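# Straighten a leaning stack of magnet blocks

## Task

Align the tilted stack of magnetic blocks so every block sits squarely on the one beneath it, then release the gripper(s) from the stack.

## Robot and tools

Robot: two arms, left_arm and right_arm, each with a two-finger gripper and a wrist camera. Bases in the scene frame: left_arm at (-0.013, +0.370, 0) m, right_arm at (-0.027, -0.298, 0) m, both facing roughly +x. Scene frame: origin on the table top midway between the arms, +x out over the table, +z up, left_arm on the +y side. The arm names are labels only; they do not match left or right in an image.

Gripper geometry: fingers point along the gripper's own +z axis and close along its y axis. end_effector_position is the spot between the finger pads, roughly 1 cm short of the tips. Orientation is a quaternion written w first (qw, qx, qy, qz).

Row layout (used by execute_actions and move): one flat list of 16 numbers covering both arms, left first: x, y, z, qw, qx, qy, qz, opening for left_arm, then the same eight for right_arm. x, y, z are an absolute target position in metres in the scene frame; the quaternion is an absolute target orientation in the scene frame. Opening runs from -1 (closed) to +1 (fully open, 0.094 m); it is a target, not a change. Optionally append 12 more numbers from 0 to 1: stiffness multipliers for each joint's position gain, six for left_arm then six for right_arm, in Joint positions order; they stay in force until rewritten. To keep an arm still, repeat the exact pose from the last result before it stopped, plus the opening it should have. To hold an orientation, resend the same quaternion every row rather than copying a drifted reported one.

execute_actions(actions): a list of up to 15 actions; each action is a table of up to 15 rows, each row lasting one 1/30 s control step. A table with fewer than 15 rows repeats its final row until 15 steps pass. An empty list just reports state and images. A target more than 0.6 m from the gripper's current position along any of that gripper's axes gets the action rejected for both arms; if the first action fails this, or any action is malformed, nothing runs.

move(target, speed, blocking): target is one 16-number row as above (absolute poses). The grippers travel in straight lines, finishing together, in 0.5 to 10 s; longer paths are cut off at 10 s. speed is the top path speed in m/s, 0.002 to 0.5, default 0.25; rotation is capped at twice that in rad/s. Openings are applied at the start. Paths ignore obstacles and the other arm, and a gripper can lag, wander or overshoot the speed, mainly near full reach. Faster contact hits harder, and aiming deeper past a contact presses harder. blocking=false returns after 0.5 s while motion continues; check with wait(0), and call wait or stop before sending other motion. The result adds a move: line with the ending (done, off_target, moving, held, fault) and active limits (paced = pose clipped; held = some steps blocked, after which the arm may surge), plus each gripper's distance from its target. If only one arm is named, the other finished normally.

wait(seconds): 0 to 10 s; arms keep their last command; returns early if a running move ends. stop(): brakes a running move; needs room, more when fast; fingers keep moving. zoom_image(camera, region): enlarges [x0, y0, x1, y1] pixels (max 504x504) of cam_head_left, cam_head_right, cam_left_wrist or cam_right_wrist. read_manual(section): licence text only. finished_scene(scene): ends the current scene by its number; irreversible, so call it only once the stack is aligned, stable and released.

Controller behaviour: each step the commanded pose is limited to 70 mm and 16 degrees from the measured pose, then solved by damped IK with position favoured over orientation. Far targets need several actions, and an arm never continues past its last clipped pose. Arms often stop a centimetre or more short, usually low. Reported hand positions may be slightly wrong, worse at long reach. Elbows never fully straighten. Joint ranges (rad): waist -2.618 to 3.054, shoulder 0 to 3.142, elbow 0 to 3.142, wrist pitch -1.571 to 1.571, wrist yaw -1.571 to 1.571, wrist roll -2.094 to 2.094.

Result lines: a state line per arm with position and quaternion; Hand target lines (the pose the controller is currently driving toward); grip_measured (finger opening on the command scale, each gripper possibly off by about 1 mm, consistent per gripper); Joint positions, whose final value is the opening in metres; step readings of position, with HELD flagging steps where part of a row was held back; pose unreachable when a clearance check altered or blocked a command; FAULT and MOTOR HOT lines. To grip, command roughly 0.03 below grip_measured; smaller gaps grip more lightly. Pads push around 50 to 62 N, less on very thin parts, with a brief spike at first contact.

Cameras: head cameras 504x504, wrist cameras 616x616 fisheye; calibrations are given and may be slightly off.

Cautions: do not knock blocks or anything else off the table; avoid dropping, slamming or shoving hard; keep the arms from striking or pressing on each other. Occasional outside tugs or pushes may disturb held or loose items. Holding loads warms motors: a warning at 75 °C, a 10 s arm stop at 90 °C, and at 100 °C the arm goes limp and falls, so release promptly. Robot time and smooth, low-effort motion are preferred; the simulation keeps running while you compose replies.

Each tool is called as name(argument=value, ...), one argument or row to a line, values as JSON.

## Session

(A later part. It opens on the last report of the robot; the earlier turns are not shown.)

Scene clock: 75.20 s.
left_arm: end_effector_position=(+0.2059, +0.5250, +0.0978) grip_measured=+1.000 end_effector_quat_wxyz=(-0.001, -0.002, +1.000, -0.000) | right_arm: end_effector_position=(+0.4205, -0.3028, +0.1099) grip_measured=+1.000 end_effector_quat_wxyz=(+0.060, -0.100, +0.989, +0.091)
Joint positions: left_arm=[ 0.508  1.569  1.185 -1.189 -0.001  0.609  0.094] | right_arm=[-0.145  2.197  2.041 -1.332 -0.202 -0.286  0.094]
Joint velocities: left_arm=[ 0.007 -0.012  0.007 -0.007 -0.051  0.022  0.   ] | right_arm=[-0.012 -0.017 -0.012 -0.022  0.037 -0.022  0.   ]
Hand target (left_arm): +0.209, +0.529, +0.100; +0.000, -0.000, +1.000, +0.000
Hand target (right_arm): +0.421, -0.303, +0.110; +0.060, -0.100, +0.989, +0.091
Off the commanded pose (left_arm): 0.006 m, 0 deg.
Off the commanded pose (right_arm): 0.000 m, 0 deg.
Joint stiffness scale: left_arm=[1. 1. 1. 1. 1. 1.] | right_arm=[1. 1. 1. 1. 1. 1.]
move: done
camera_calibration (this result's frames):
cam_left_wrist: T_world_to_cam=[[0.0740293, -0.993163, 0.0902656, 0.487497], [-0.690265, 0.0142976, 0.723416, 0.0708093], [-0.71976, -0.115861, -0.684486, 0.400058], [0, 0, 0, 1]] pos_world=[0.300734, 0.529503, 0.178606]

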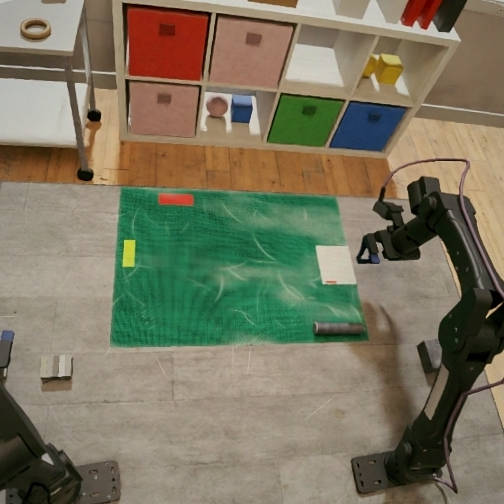

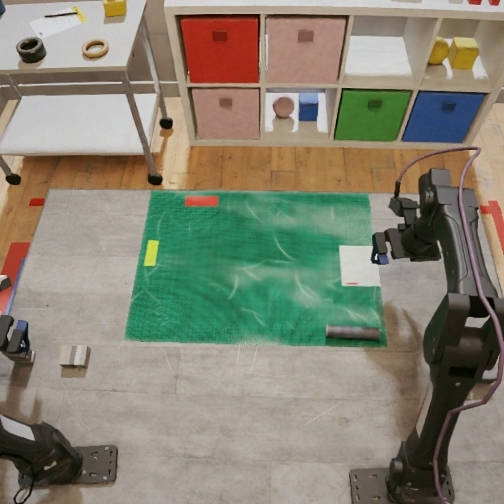

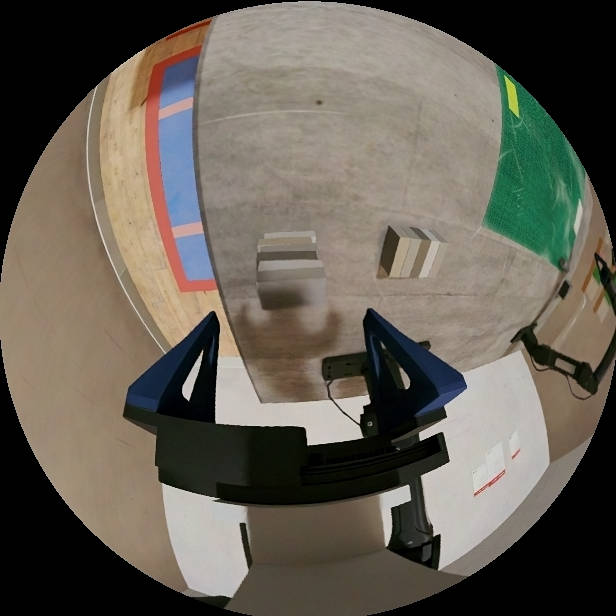

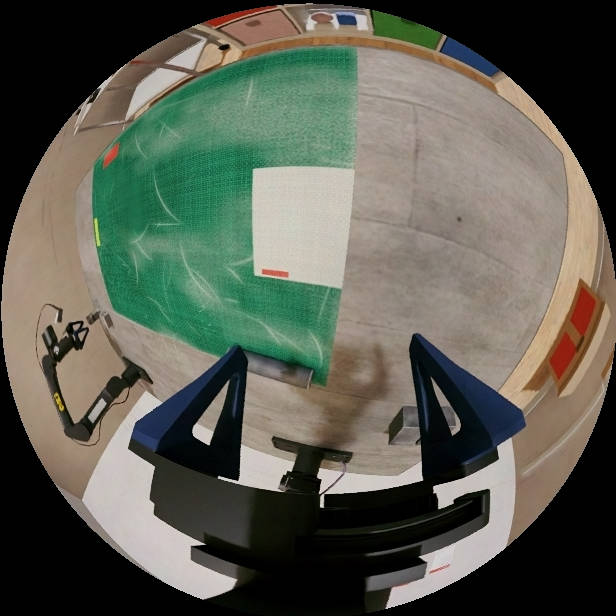

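Centered now. Descend and squeeze.

move(
  target=[0.209, 0.529, 0.02, 0, 0, 1, 0, 1, 0.4205, -0.3028, 0.1099, 0.060, -0.100, 0.989, 0.091, 1],
  speed=0.07,
)

Scene clock: 81.00 s.
left_arm: end_effector_position=(+0.2130, +0.5300, +0.0255) grip_measured=+1.000 end_effector_quat_wxyz=(+0.005, -0.000, +1.000, +0.004) | right_arm: end_effector_position=(+0.4205, -0.3028, +0.1099) grip_measured=+1.000 end_effector_quat_wxyz=(+0.060, -0.100, +0.989, +0.091)
Joint positions: left_arm=[ 0.508  1.669  0.989 -0.878 -0.001  0.613  0.094] | right_arm=[-0.145  2.197  2.041 -1.332 -0.202 -0.286  0.094]
Joint velocities: left_arm=[-0.007 -0.017 -0.012 -0.022  0.037 -0.022  0.   ] | right_arm=[ 0.007 -0.002 -0.002  0.007 -0.007  0.081  0.   ]
Hand target (left_arm): +0.210, +0.529, +0.020; -0.000, -0.000, +1.000, -0.000
Hand target (right_arm): +0.421, -0.303, +0.110; +0.060, -0.100, +0.989, +0.091
Off the commanded pose (left_arm): 0.007 m, 1 deg.
Off the commanded pose (right_arm): 0.000 m, 0 deg.
Joint stiffness scale: left_arm=[1. 1. 1. 1. 1. 1.] | right_arm=[1. 1. 1. 1. 1. 1.]
move: done
camera_calibration (this result's frames):
cam_left_wrist: T_world_to_cam=[[0.0691624, -0.994195, 0.0824155, 0.500236], [-0.69918, 0.0106207, 0.714866, 0.132007], [-0.711592, -0.107065, -0.694387, 0.350084], [0, 0, 0, 1]] pos_world=[0.306816, 0.533412, 0.107499]

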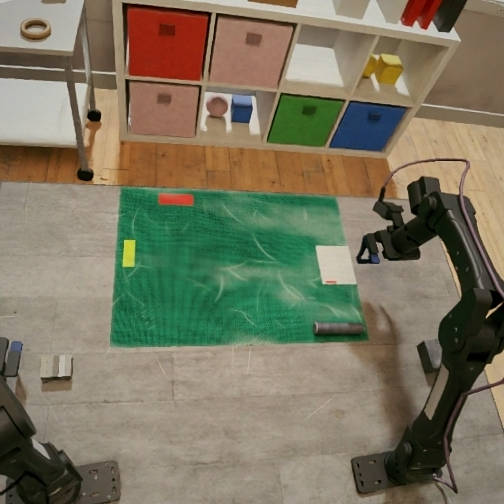

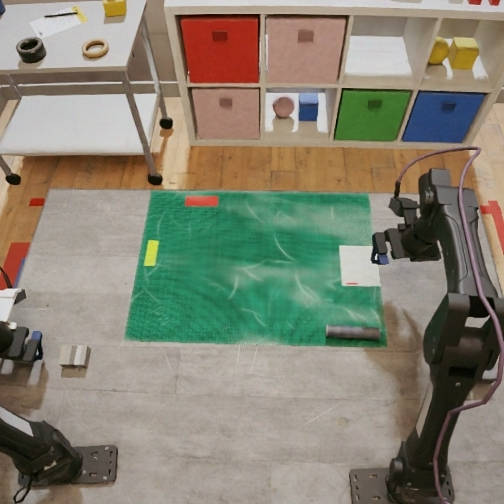

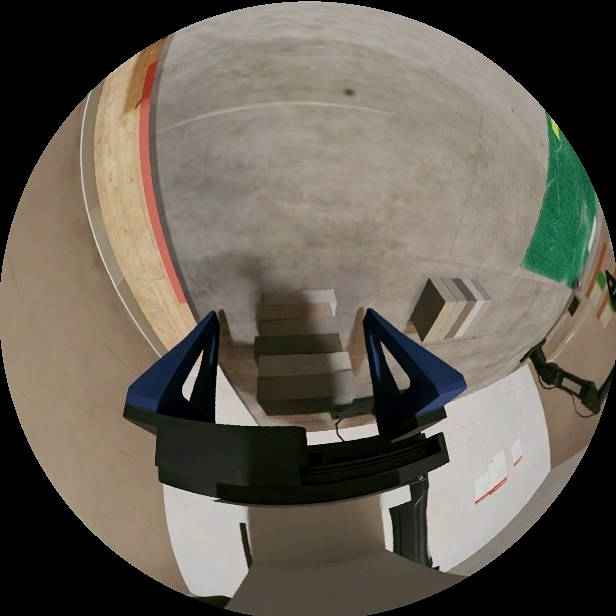

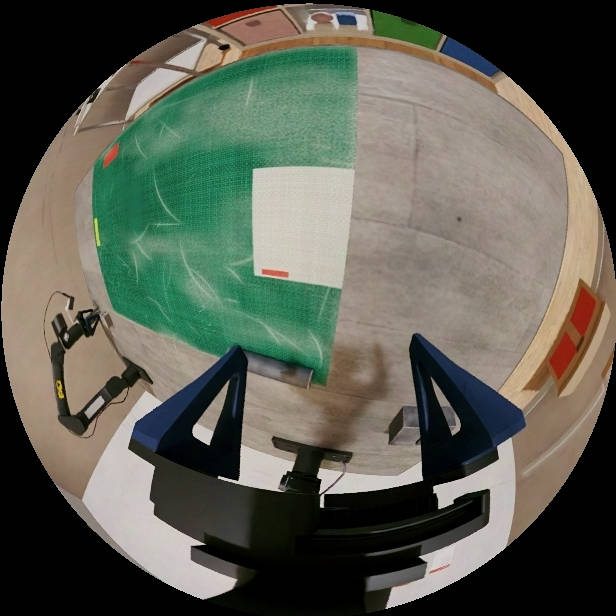

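move(
  target=[0.209, 0.529, 0.02, 0, 0, 1, 0, -0.1, 0.4205, -0.3028, 0.1099, 0.060, -0.100, 0.989, 0.091, 1],
)

Scene clock: 84.93 s.
left_arm: end_effector_position=(+0.2129, +0.5293, +0.0255) grip_measured=-0.086 end_effector_quat_wxyz=(+0.005, -0.000, +1.000, +0.002) | right_arm: end_effector_position=(+0.4205, -0.3028, +0.1099) grip_measured=+1.000 end_effector_quat_wxyz=(+0.060, -0.100, +0.989, +0.091)
Joint positions: left_arm=[ 0.508  1.669  0.989 -0.88   0.002  0.613  0.043] | right_arm=[-0.145  2.197  2.041 -1.332 -0.202 -0.286  0.094]
Joint velocities: left_arm=[-0.007 -0.002  0.007 -0.007 -0.037 -0.007  0.001] | right_arm=[-0.012 -0.017  0.002 -0.11   0.007 -0.007  0.   ]
Hand target (left_arm): +0.209, +0.529, +0.020; -0.000, +0.000, +1.000, +0.000
Hand target (right_arm): +0.421, -0.303, +0.110; +0.060, -0.100, +0.989, +0.091
Off the commanded pose (left_arm): 0.007 m, 1 deg.
Off the commanded pose (right_arm): 0.000 m, 0 deg.
Joint stiffness scale: left_arm=[1. 1. 1. 1. 1. 1.] | right_arm=[1. 1. 1. 1. 1. 1.]
move: done
camera_calibration (this result's frames):
cam_left_wrist: T_world_to_cam=[[0.0691562, -0.993948, 0.0853506, 0.499439], [-0.699007, 0.0127623, 0.715001, 0.130736], [-0.711763, -0.109107, -0.693894, 0.351011], [0, 0, 0, 1]] pos_world=[0.306683, 0.533046, 0.107461]

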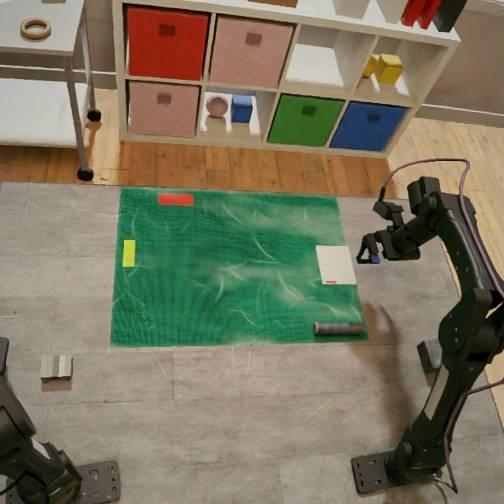

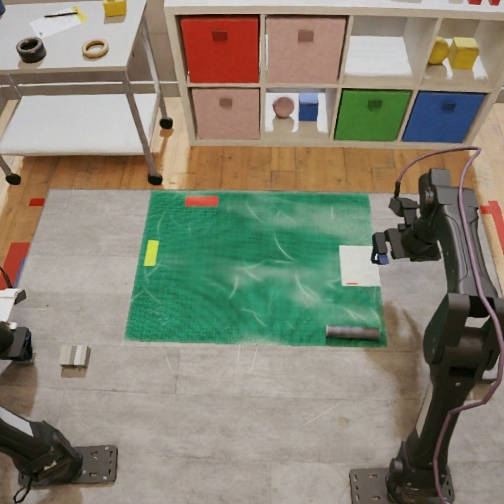

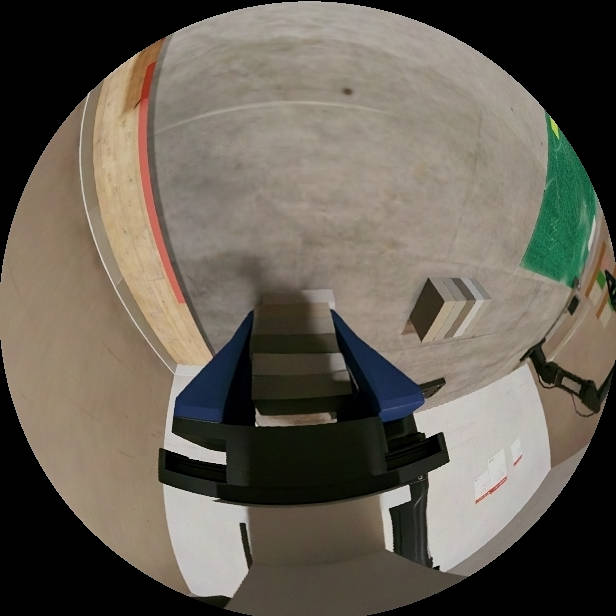

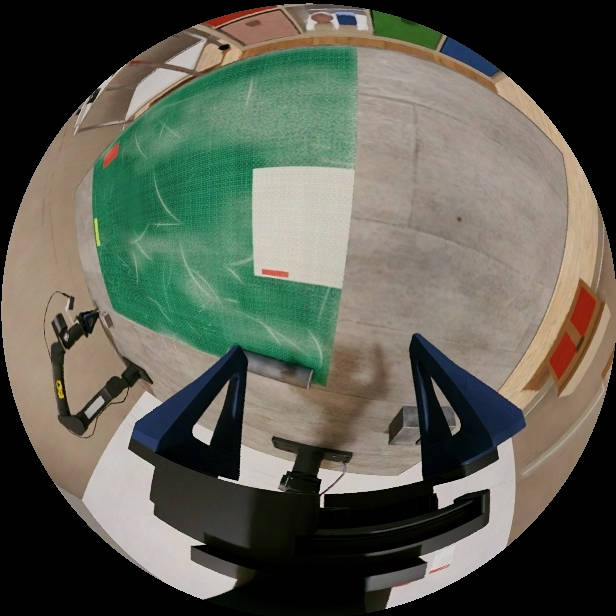

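zoom_image(
  camera="cam_left_wrist",
  region=[200, 270, 420, 430],
)

Region (200, 270, 420, 430) of cam_left_wrist's 616x616 image, scaled by 2.291, with more detail than that image has; it fills the top 367 rows of this view, and the rest is white.

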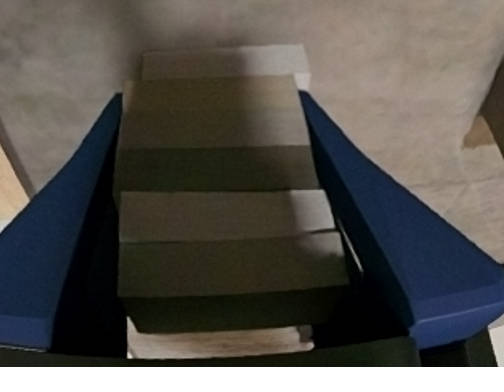

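move(
  target=[0.209, 0.529, 0.02, 0, 0, 1, 0, 0.25, 0.4205, -0.3028, 0.1099, 0.060, -0.100, 0.989, 0.091, 1],
)

move(
  target=[0.209, 0.529, 0.009, 0, 0, 1, 0, 0.25, 0.4205, -0.3028, 0.1099, 0.060, -0.100, 0.989, 0.091, 1],
  speed=0.03,
)

Scene clock: 96.10 s.
left_arm: end_effector_position=(+0.2133, +0.5297, +0.0255) grip_measured=+0.247 end_effector_quat_wxyz=(+0.006, -0.000, +1.000, +0.003) | right_arm: end_effector_position=(+0.4205, -0.3028, +0.1099) grip_measured=+1.000 end_effector_quat_wxyz=(+0.060, -0.100, +0.989, +0.091)
Joint positions: left_arm=[ 0.508  1.669  0.989 -0.878  0.002  0.613  0.059] | right_arm=[-0.145  2.197  2.041 -1.332 -0.202 -0.286  0.094]
Joint velocities: left_arm=[ 0.022 -0.007 -0.007 -0.037 -0.11  -0.007 -0.001] | right_arm=[ 0.017  0.012 -0.007 -0.081  0.081 -0.066  0.   ]
Hand target (left_arm): +0.209, +0.529, +0.020; -0.000, -0.000, +1.000, -0.000
Hand target (right_arm): +0.421, -0.303, +0.110; +0.060, -0.100, +0.989, +0.091
Off the commanded pose (left_arm): 0.007 m, 1 deg.
Off the commanded pose (right_arm): 0.000 m, 0 deg.
Joint stiffness scale: left_arm=[1. 1. 1. 1. 1. 1.] | right_arm=[1. 1. 1. 1. 1. 1.]
move: done
camera_calibration (this result's frames):
cam_left_wrist: T_world_to_cam=[[0.0689976, -0.99406, 0.0841702, 0.499855], [-0.700344, 0.0118211, 0.713708, 0.131869], [-0.710463, -0.108192, -0.695368, 0.350658], [0, 0, 0, 1]] pos_world=[0.306995, 0.533266, 0.107648]

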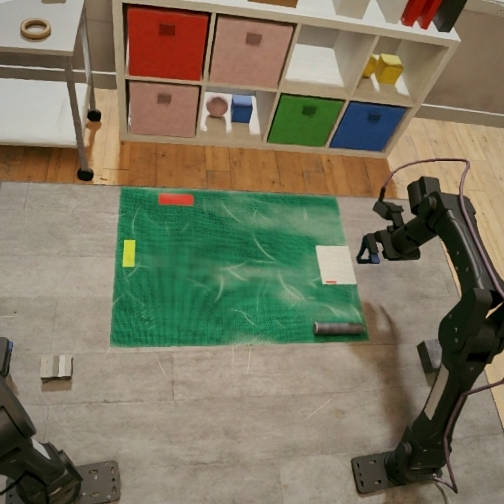

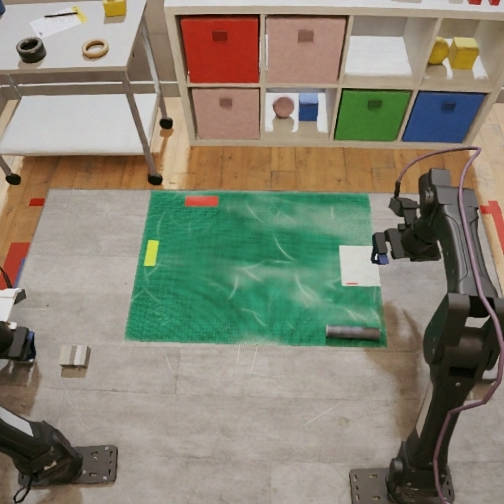

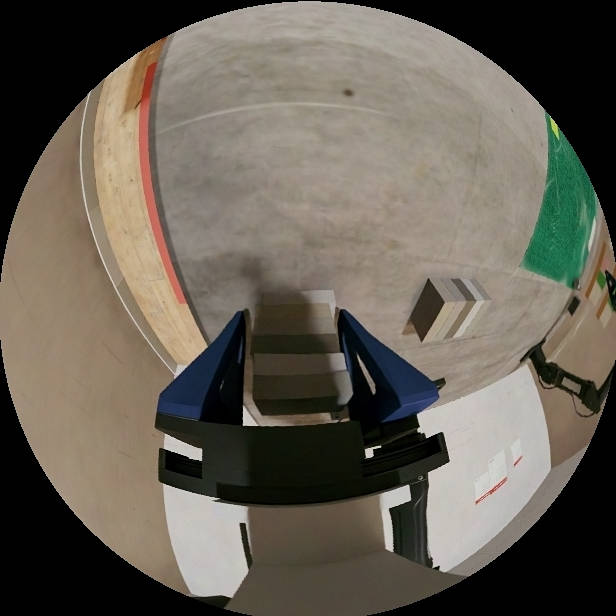

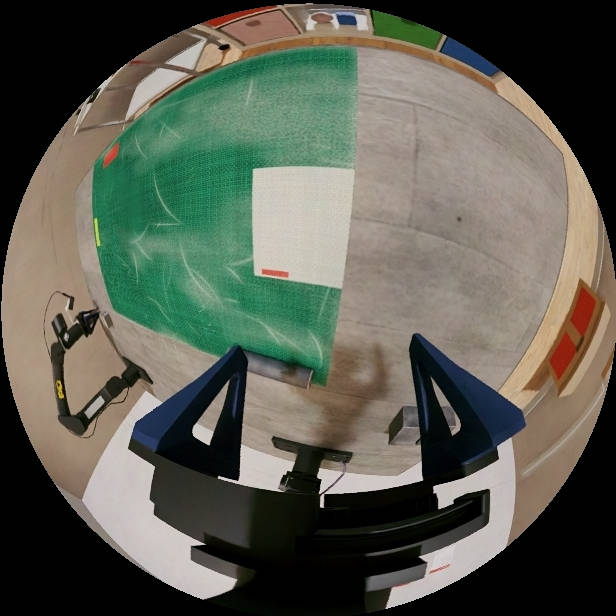

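Scene clock: 96.97 s.
left_arm: end_effector_position=(+0.2129, +0.5295, +0.0153) grip_measured=+0.247 end_effector_quat_wxyz=(+0.006, -0.000, +1.000, +0.003) | right_arm: end_effector_position=(+0.4205, -0.3028, +0.1099) grip_measured=+1.000 end_effector_quat_wxyz=(+0.060, -0.100, +0.989, +0.091)
Joint positions: left_arm=[ 0.508  1.685  0.962 -0.834  0.001  0.613  0.059] | right_arm=[-0.145  2.197  2.041 -1.332 -0.202 -0.286  0.094]
Joint velocities: left_arm=[-0.012 -0.007 -0.007 -0.022 -0.037 -0.081  0.   ] | right_arm=[-0.012 -0.007  0.022 -0.037  0.051  0.007  0.   ]
Hand target (left_arm): +0.209, +0.529, +0.009; -0.000, -0.000, +1.000, +0.000
Hand target (right_arm): +0.421, -0.303, +0.110; +0.060, -0.100, +0.989, +0.091
Off the commanded pose (left_arm): 0.007 m, 1 deg.
Off the commanded pose (right_arm): 0.000 m, 0 deg.
Joint stiffness scale: left_arm=[1. 1. 1. 1. 1. 1.] | right_arm=[1. 1. 1. 1. 1. 1.]
move: done
camera_calibration (this result's frames):
cam_left_wrist: T_world_to_cam=[[0.0689688, -0.994122, 0.0834514, 0.500591], [-0.700633, 0.0112815, 0.713433, 0.139207], [-0.710181, -0.107673, -0.695736, 0.342941], [0, 0, 0, 1]] pos_world=[0.306558, 0.533004, 0.0975066]

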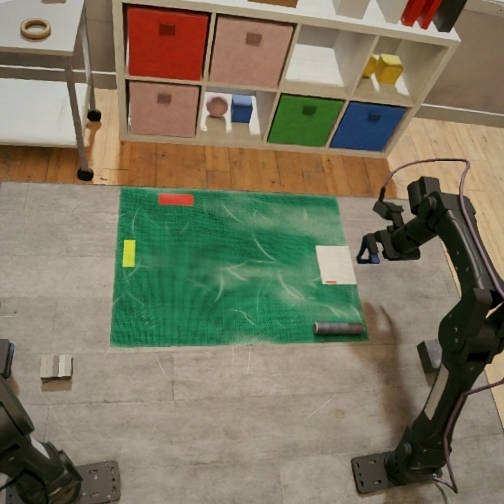

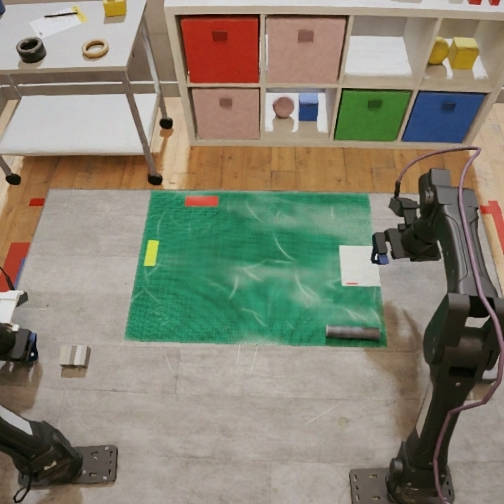

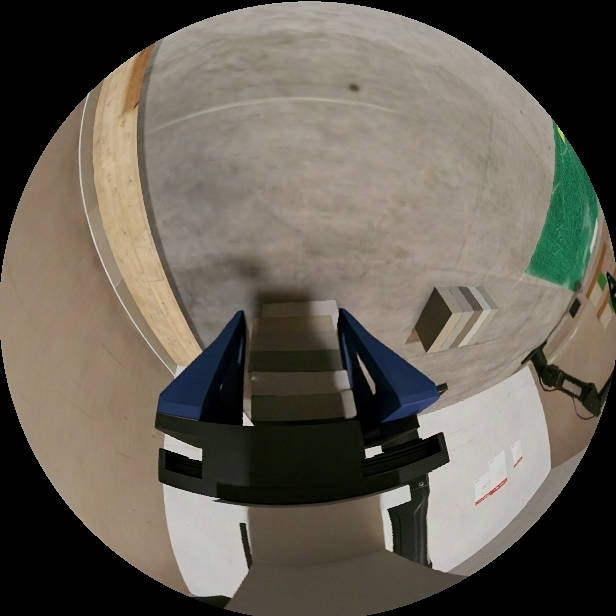

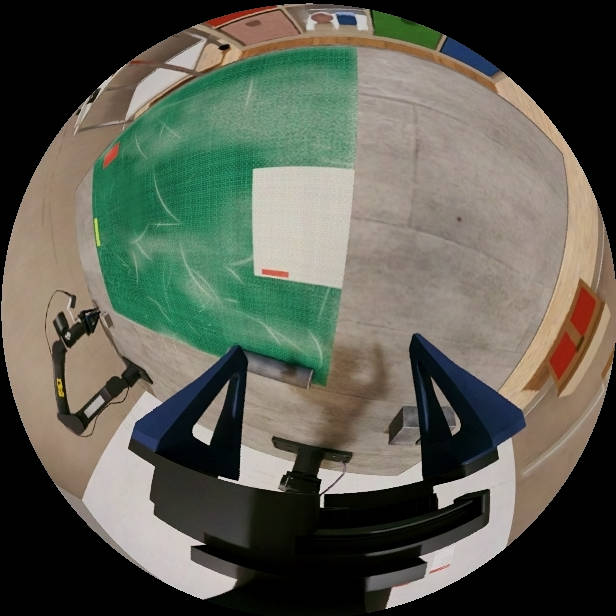

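move(
  target=[0.209, 0.529, 0.009, 0, 0, 1, 0, -0.1, 0.4205, -0.3028, 0.1099, 0.060, -0.100, 0.989, 0.091, 1],
)

zoom_image(
  camera="cam_left_wrist",
  region=[200, 270, 420, 430],
)

Scene clock: 100.03 s.
left_arm: end_effector_position=(+0.2133, +0.5283, +0.0153) grip_measured=-0.087 end_effector_quat_wxyz=(+0.007, -0.000, +1.000, +0.001) | right_arm: end_effector_position=(+0.4205, -0.3028, +0.1099) grip_measured=+1.000 end_effector_quat_wxyz=(+0.060, -0.100, +0.989, +0.091)
Joint positions: left_arm=[ 0.508  1.685  0.962 -0.835  0.007  0.613  0.043] | right_arm=[-0.145  2.197  2.041 -1.332 -0.202 -0.286  0.094]
Joint velocities: left_arm=[ 0.002  0.012 -0.012 -0.066  0.007  0.051 -0.   ] | right_arm=[-0.007 -0.002  0.002  0.007 -0.051  0.037  0.   ]
Hand target (left_arm): +0.209, +0.529, +0.009; -0.000, +0.000, +1.000, -0.000
Hand target (right_arm): +0.421, -0.303, +0.110; +0.060, -0.100, +0.989, +0.091
Off the commanded pose (left_arm): 0.008 m, 1 deg.
Off the commanded pose (right_arm): 0.000 m, 0 deg.
Joint stiffness scale: left_arm=[1. 1. 1. 1. 1. 1.] | right_arm=[1. 1. 1. 1. 1. 1.]
move: done
camera_calibration (this result's frames):
cam_left_wrist: T_world_to_cam=[[0.068315, -0.993647, 0.0894402, 0.499174], [-0.70224, 0.0157872, 0.711765, 0.137473], [-0.708655, -0.111433, -0.6967, 0.344755], [0, 0, 0, 1]] pos_world=[0.30675, 0.532249, 0.0976964]

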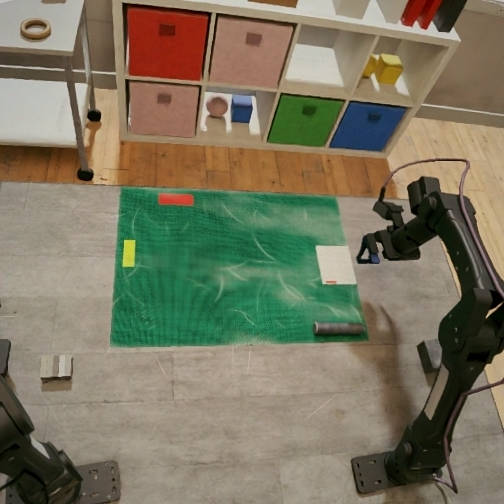

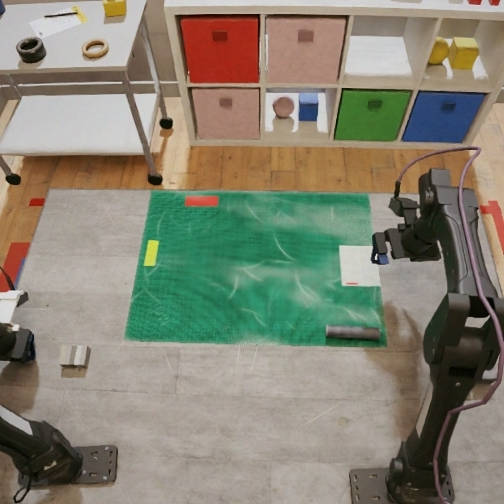

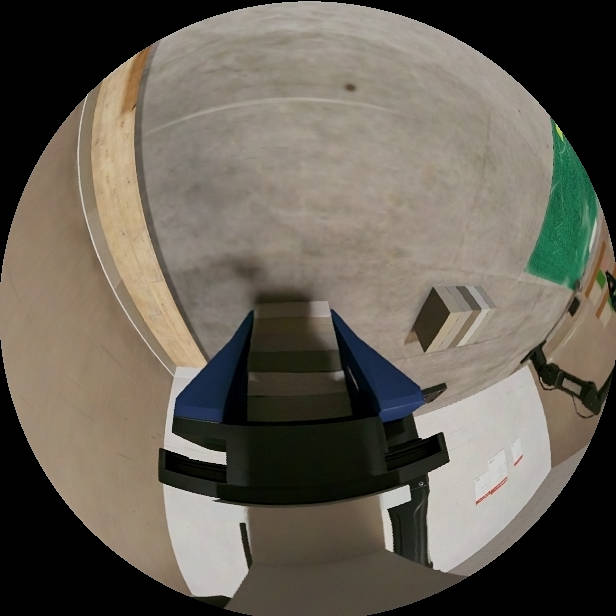

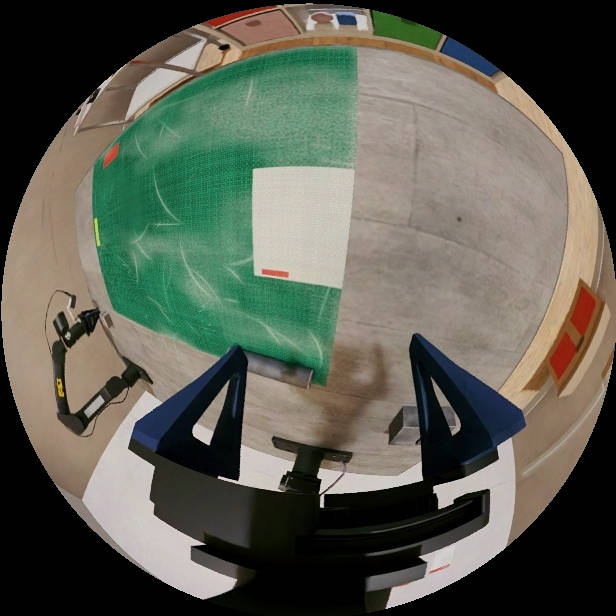

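Region (200, 270, 420, 430) of cam_left_wrist's 616x616 image, scaled by 2.291, with more detail than that image has; it fills the top 367 rows of this view, and the rest is white.

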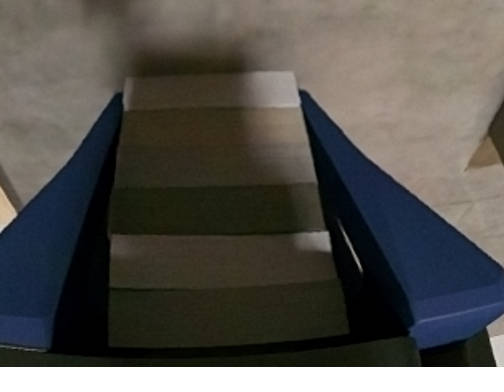

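move(
  target=[0.209, 0.529, 0.009, 0, 0, 1, 0, 1, 0.4205, -0.3028, 0.1099, 0.060, -0.100, 0.989, 0.091, 1],
)

move(
  target=[0.209, 0.529, 0.10, 0, 0, 1, 0, 1, 0.4205, -0.3028, 0.1099, 0.060, -0.100, 0.989, 0.091, 1],
  speed=0.1,
)

move(
  target=[0.209, 0.529, 0.10, 0, -0.707, 0.707, 0, 1, 0.4205, -0.3028, 0.1099, 0.060, -0.100, 0.989, 0.091, 1],
  speed=0.3,
)

Scene clock: 104.83 s.
left_arm: end_effector_position=(+0.2136, +0.5297, +0.0153) grip_measured=+1.000 end_effector_quat_wxyz=(+0.007, -0.000, +1.000, +0.004) | right_arm: end_effector_position=(+0.4205, -0.3028, +0.1099) grip_measured=+1.000 end_effector_quat_wxyz=(+0.060, -0.100, +0.989, +0.091)
Joint positions: left_arm=[ 0.508  1.685  0.962 -0.831  0.002  0.613  0.094] | right_arm=[-0.145  2.197  2.041 -1.332 -0.202 -0.286  0.094]
Joint velocities: left_arm=[ 0.017 -0.017  0.012 -0.037 -0.051  0.125  0.   ] | right_arm=[ 0.002  0.012 -0.002 -0.095 -0.095  0.022  0.   ]
Hand target (left_arm): +0.209, +0.529, +0.009; -0.000, -0.000, +1.000, +0.000
Hand target (right_arm): +0.421, -0.303, +0.110; +0.060, -0.100, +0.989, +0.091
Off the commanded pose (left_arm): 0.008 m, 1 deg.
Off the commanded pose (right_arm): 0.000 m, 0 deg.
Joint stiffness scale: left_arm=[1. 1. 1. 1. 1. 1.] | right_arm=[1. 1. 1. 1. 1. 1.]
move: done
camera_calibration (this result's frames):
cam_left_wrist: T_world_to_cam=[[0.0683845, -0.99425, 0.0823987, 0.500994], [-0.702341, 0.0106803, 0.711761, 0.140357], [-0.708548, -0.106545, -0.697572, 0.342512], [0, 0, 0, 1]] pos_world=[0.307005, 0.533107, 0.0977452]

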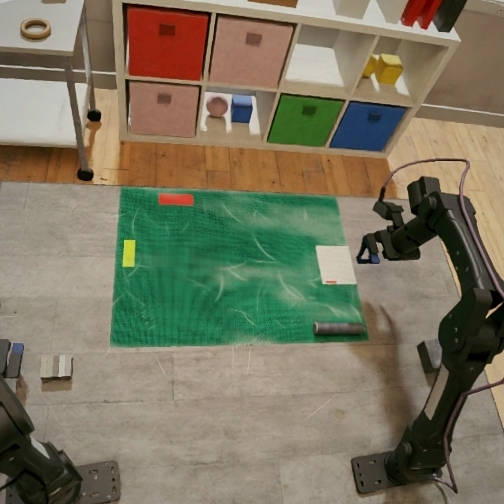

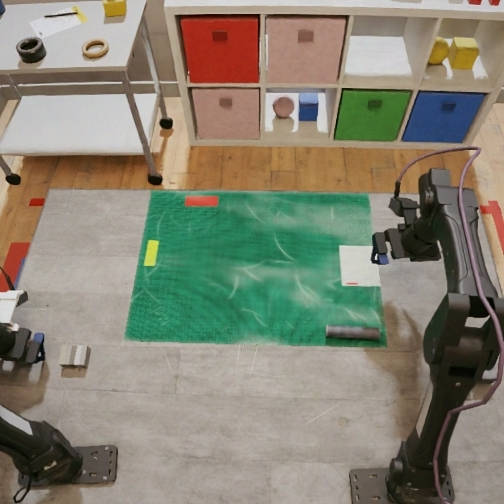

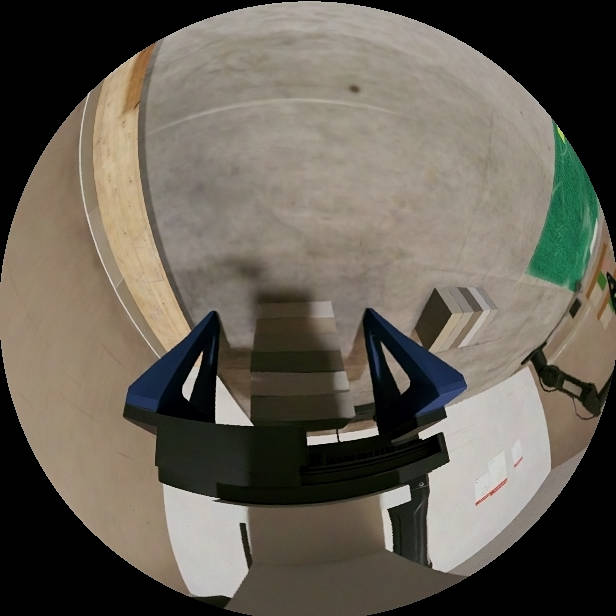

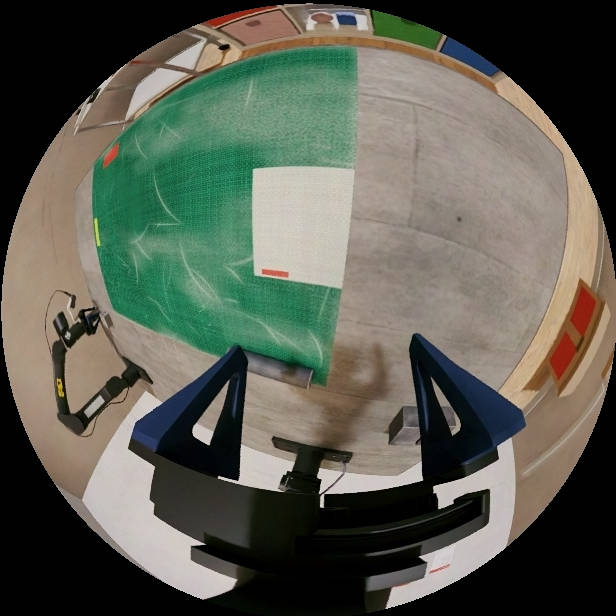

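Scene clock: 106.27 s.
left_arm: end_effector_position=(+0.2064, +0.5247, +0.0915) grip_measured=+1.000 end_effector_quat_wxyz=(-0.010, -0.000, +1.000, -0.008) | right_arm: end_effector_position=(+0.4205, -0.3028, +0.1099) grip_measured=+1.000 end_effector_quat_wxyz=(+0.060, -0.100, +0.989, +0.091)
Joint positions: left_arm=[ 0.508  1.595  1.185 -1.185  0.001  0.613  0.094] | right_arm=[-0.145  2.197  2.041 -1.332 -0.202 -0.286  0.094]
Joint velocities: left_arm=[-0.012 -0.012  0.012  0.007 -0.007 -0.022  0.   ] | right_arm=[ 0.002 -0.002  0.022  0.022 -0.037  0.007  0.   ]
Hand target (left_arm): +0.208, +0.528, +0.100; -0.000, -0.000, +1.000, +0.000
Hand target (right_arm): +0.421, -0.303, +0.110; +0.060, -0.100, +0.989, +0.091
Off the commanded pose (left_arm): 0.010 m, 1 deg.
Off the commanded pose (right_arm): 0.000 m, 0 deg.
Joint stiffness scale: left_arm=[1. 1. 1. 1. 1. 1.] | right_arm=[1. 1. 1. 1. 1. 1.]
move: done
camera_calibration (this result's frames):
cam_left_wrist: T_world_to_cam=[[0.0715318, -0.992079, 0.103261, 0.486572], [-0.677807, 0.0276019, 0.734721, 0.0651394], [-0.731752, -0.122547, -0.670464, 0.400699], [0, 0, 0, 1]] pos_world=[0.302559, 0.530025, 0.170551]

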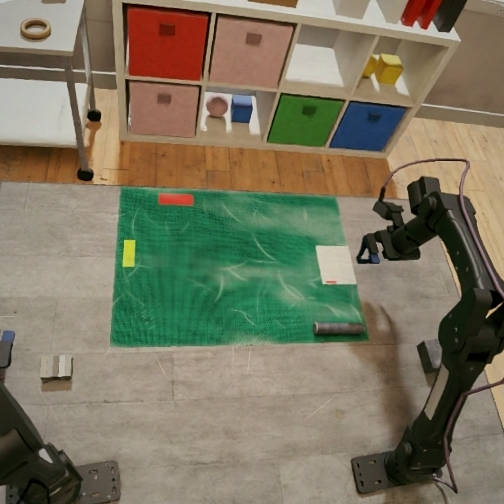

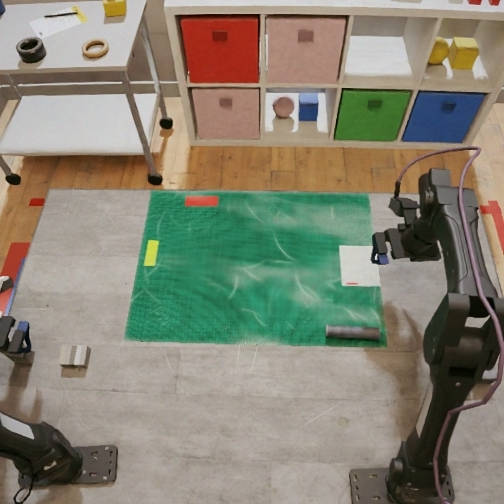

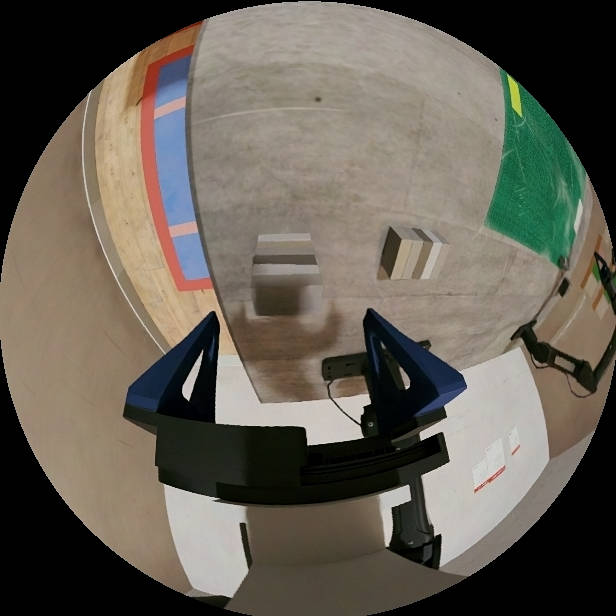

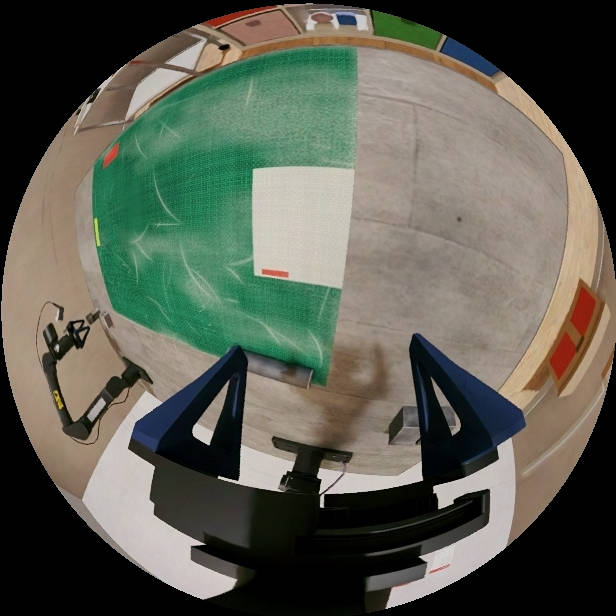

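Scene clock: 109.50 s.
left_arm: end_effector_position=(+0.2068, +0.5241, +0.0915) grip_measured=+1.000 end_effector_quat_wxyz=(-0.013, -0.701, +0.713, -0.001) | right_arm: end_effector_position=(+0.4205, -0.3028, +0.1099) grip_measured=+1.000 end_effector_quat_wxyz=(+0.060, -0.100, +0.989, +0.091)
Joint positions: left_arm=[ 0.508  1.595  1.185 -1.185  0.005 -0.94   0.094] | right_arm=[-0.145  2.197  2.041 -1.332 -0.202 -0.286  0.094]
Joint velocities: left_arm=[-0.007 -0.007 -0.022 -0.007 -0.007 -0.022  0.   ] | right_arm=[-0.012  0.002 -0.002  0.081 -0.022 -0.037  0.   ]
Hand target (left_arm): +0.209, +0.529, +0.100; -0.000, +0.707, -0.707, +0.000
Hand target (right_arm): +0.421, -0.303, +0.110; +0.060, -0.100, +0.989, +0.091
Off the commanded pose (left_arm): 0.010 m, 2 deg.
Off the commanded pose (right_arm): 0.000 m, 0 deg.
Joint stiffness scale: left_arm=[1. 1. 1. 1. 1. 1.] | right_arm=[1. 1. 1. 1. 1. 1.]
move: done
camera_calibration (this result's frames):
cam_left_wrist: T_world_to_cam=[[0.996007, 0.0534923, 0.071469, -0.250379], [-0.0163083, -0.678086, 0.734802, 0.2985], [0.0877684, -0.733033, -0.674506, 0.551791], [0, 0, 0, 1]] pos_world=[0.205818, 0.620283, 0.170743]

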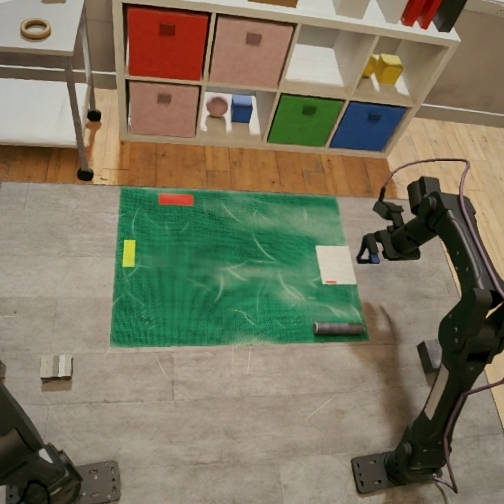

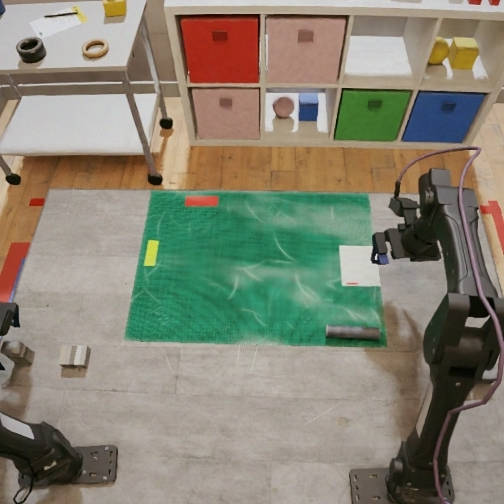

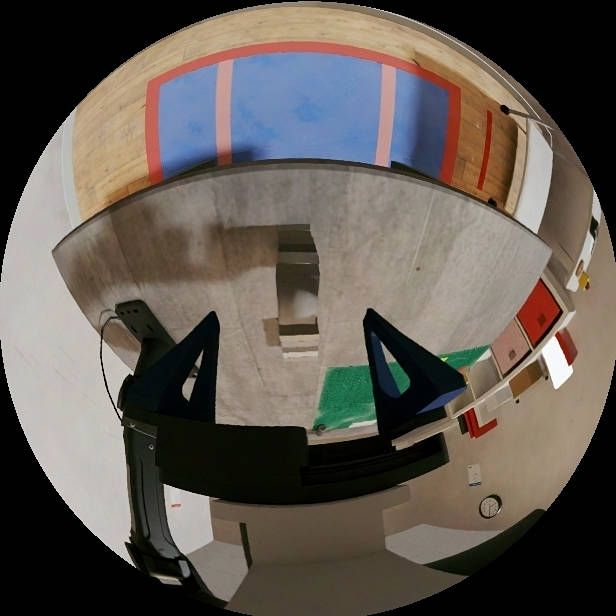

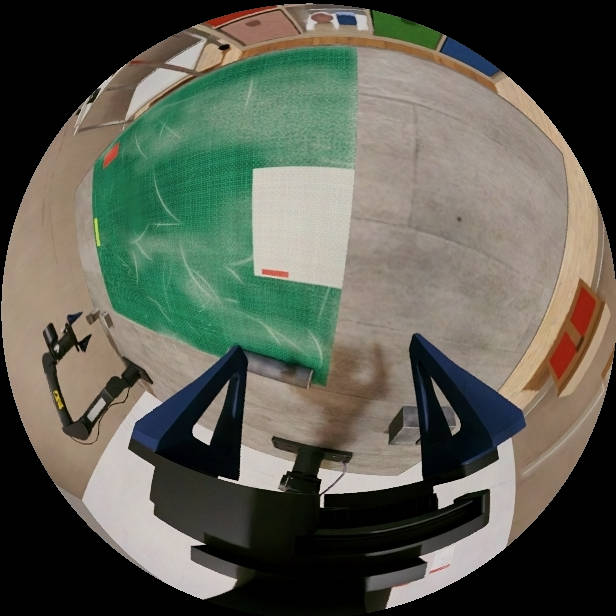

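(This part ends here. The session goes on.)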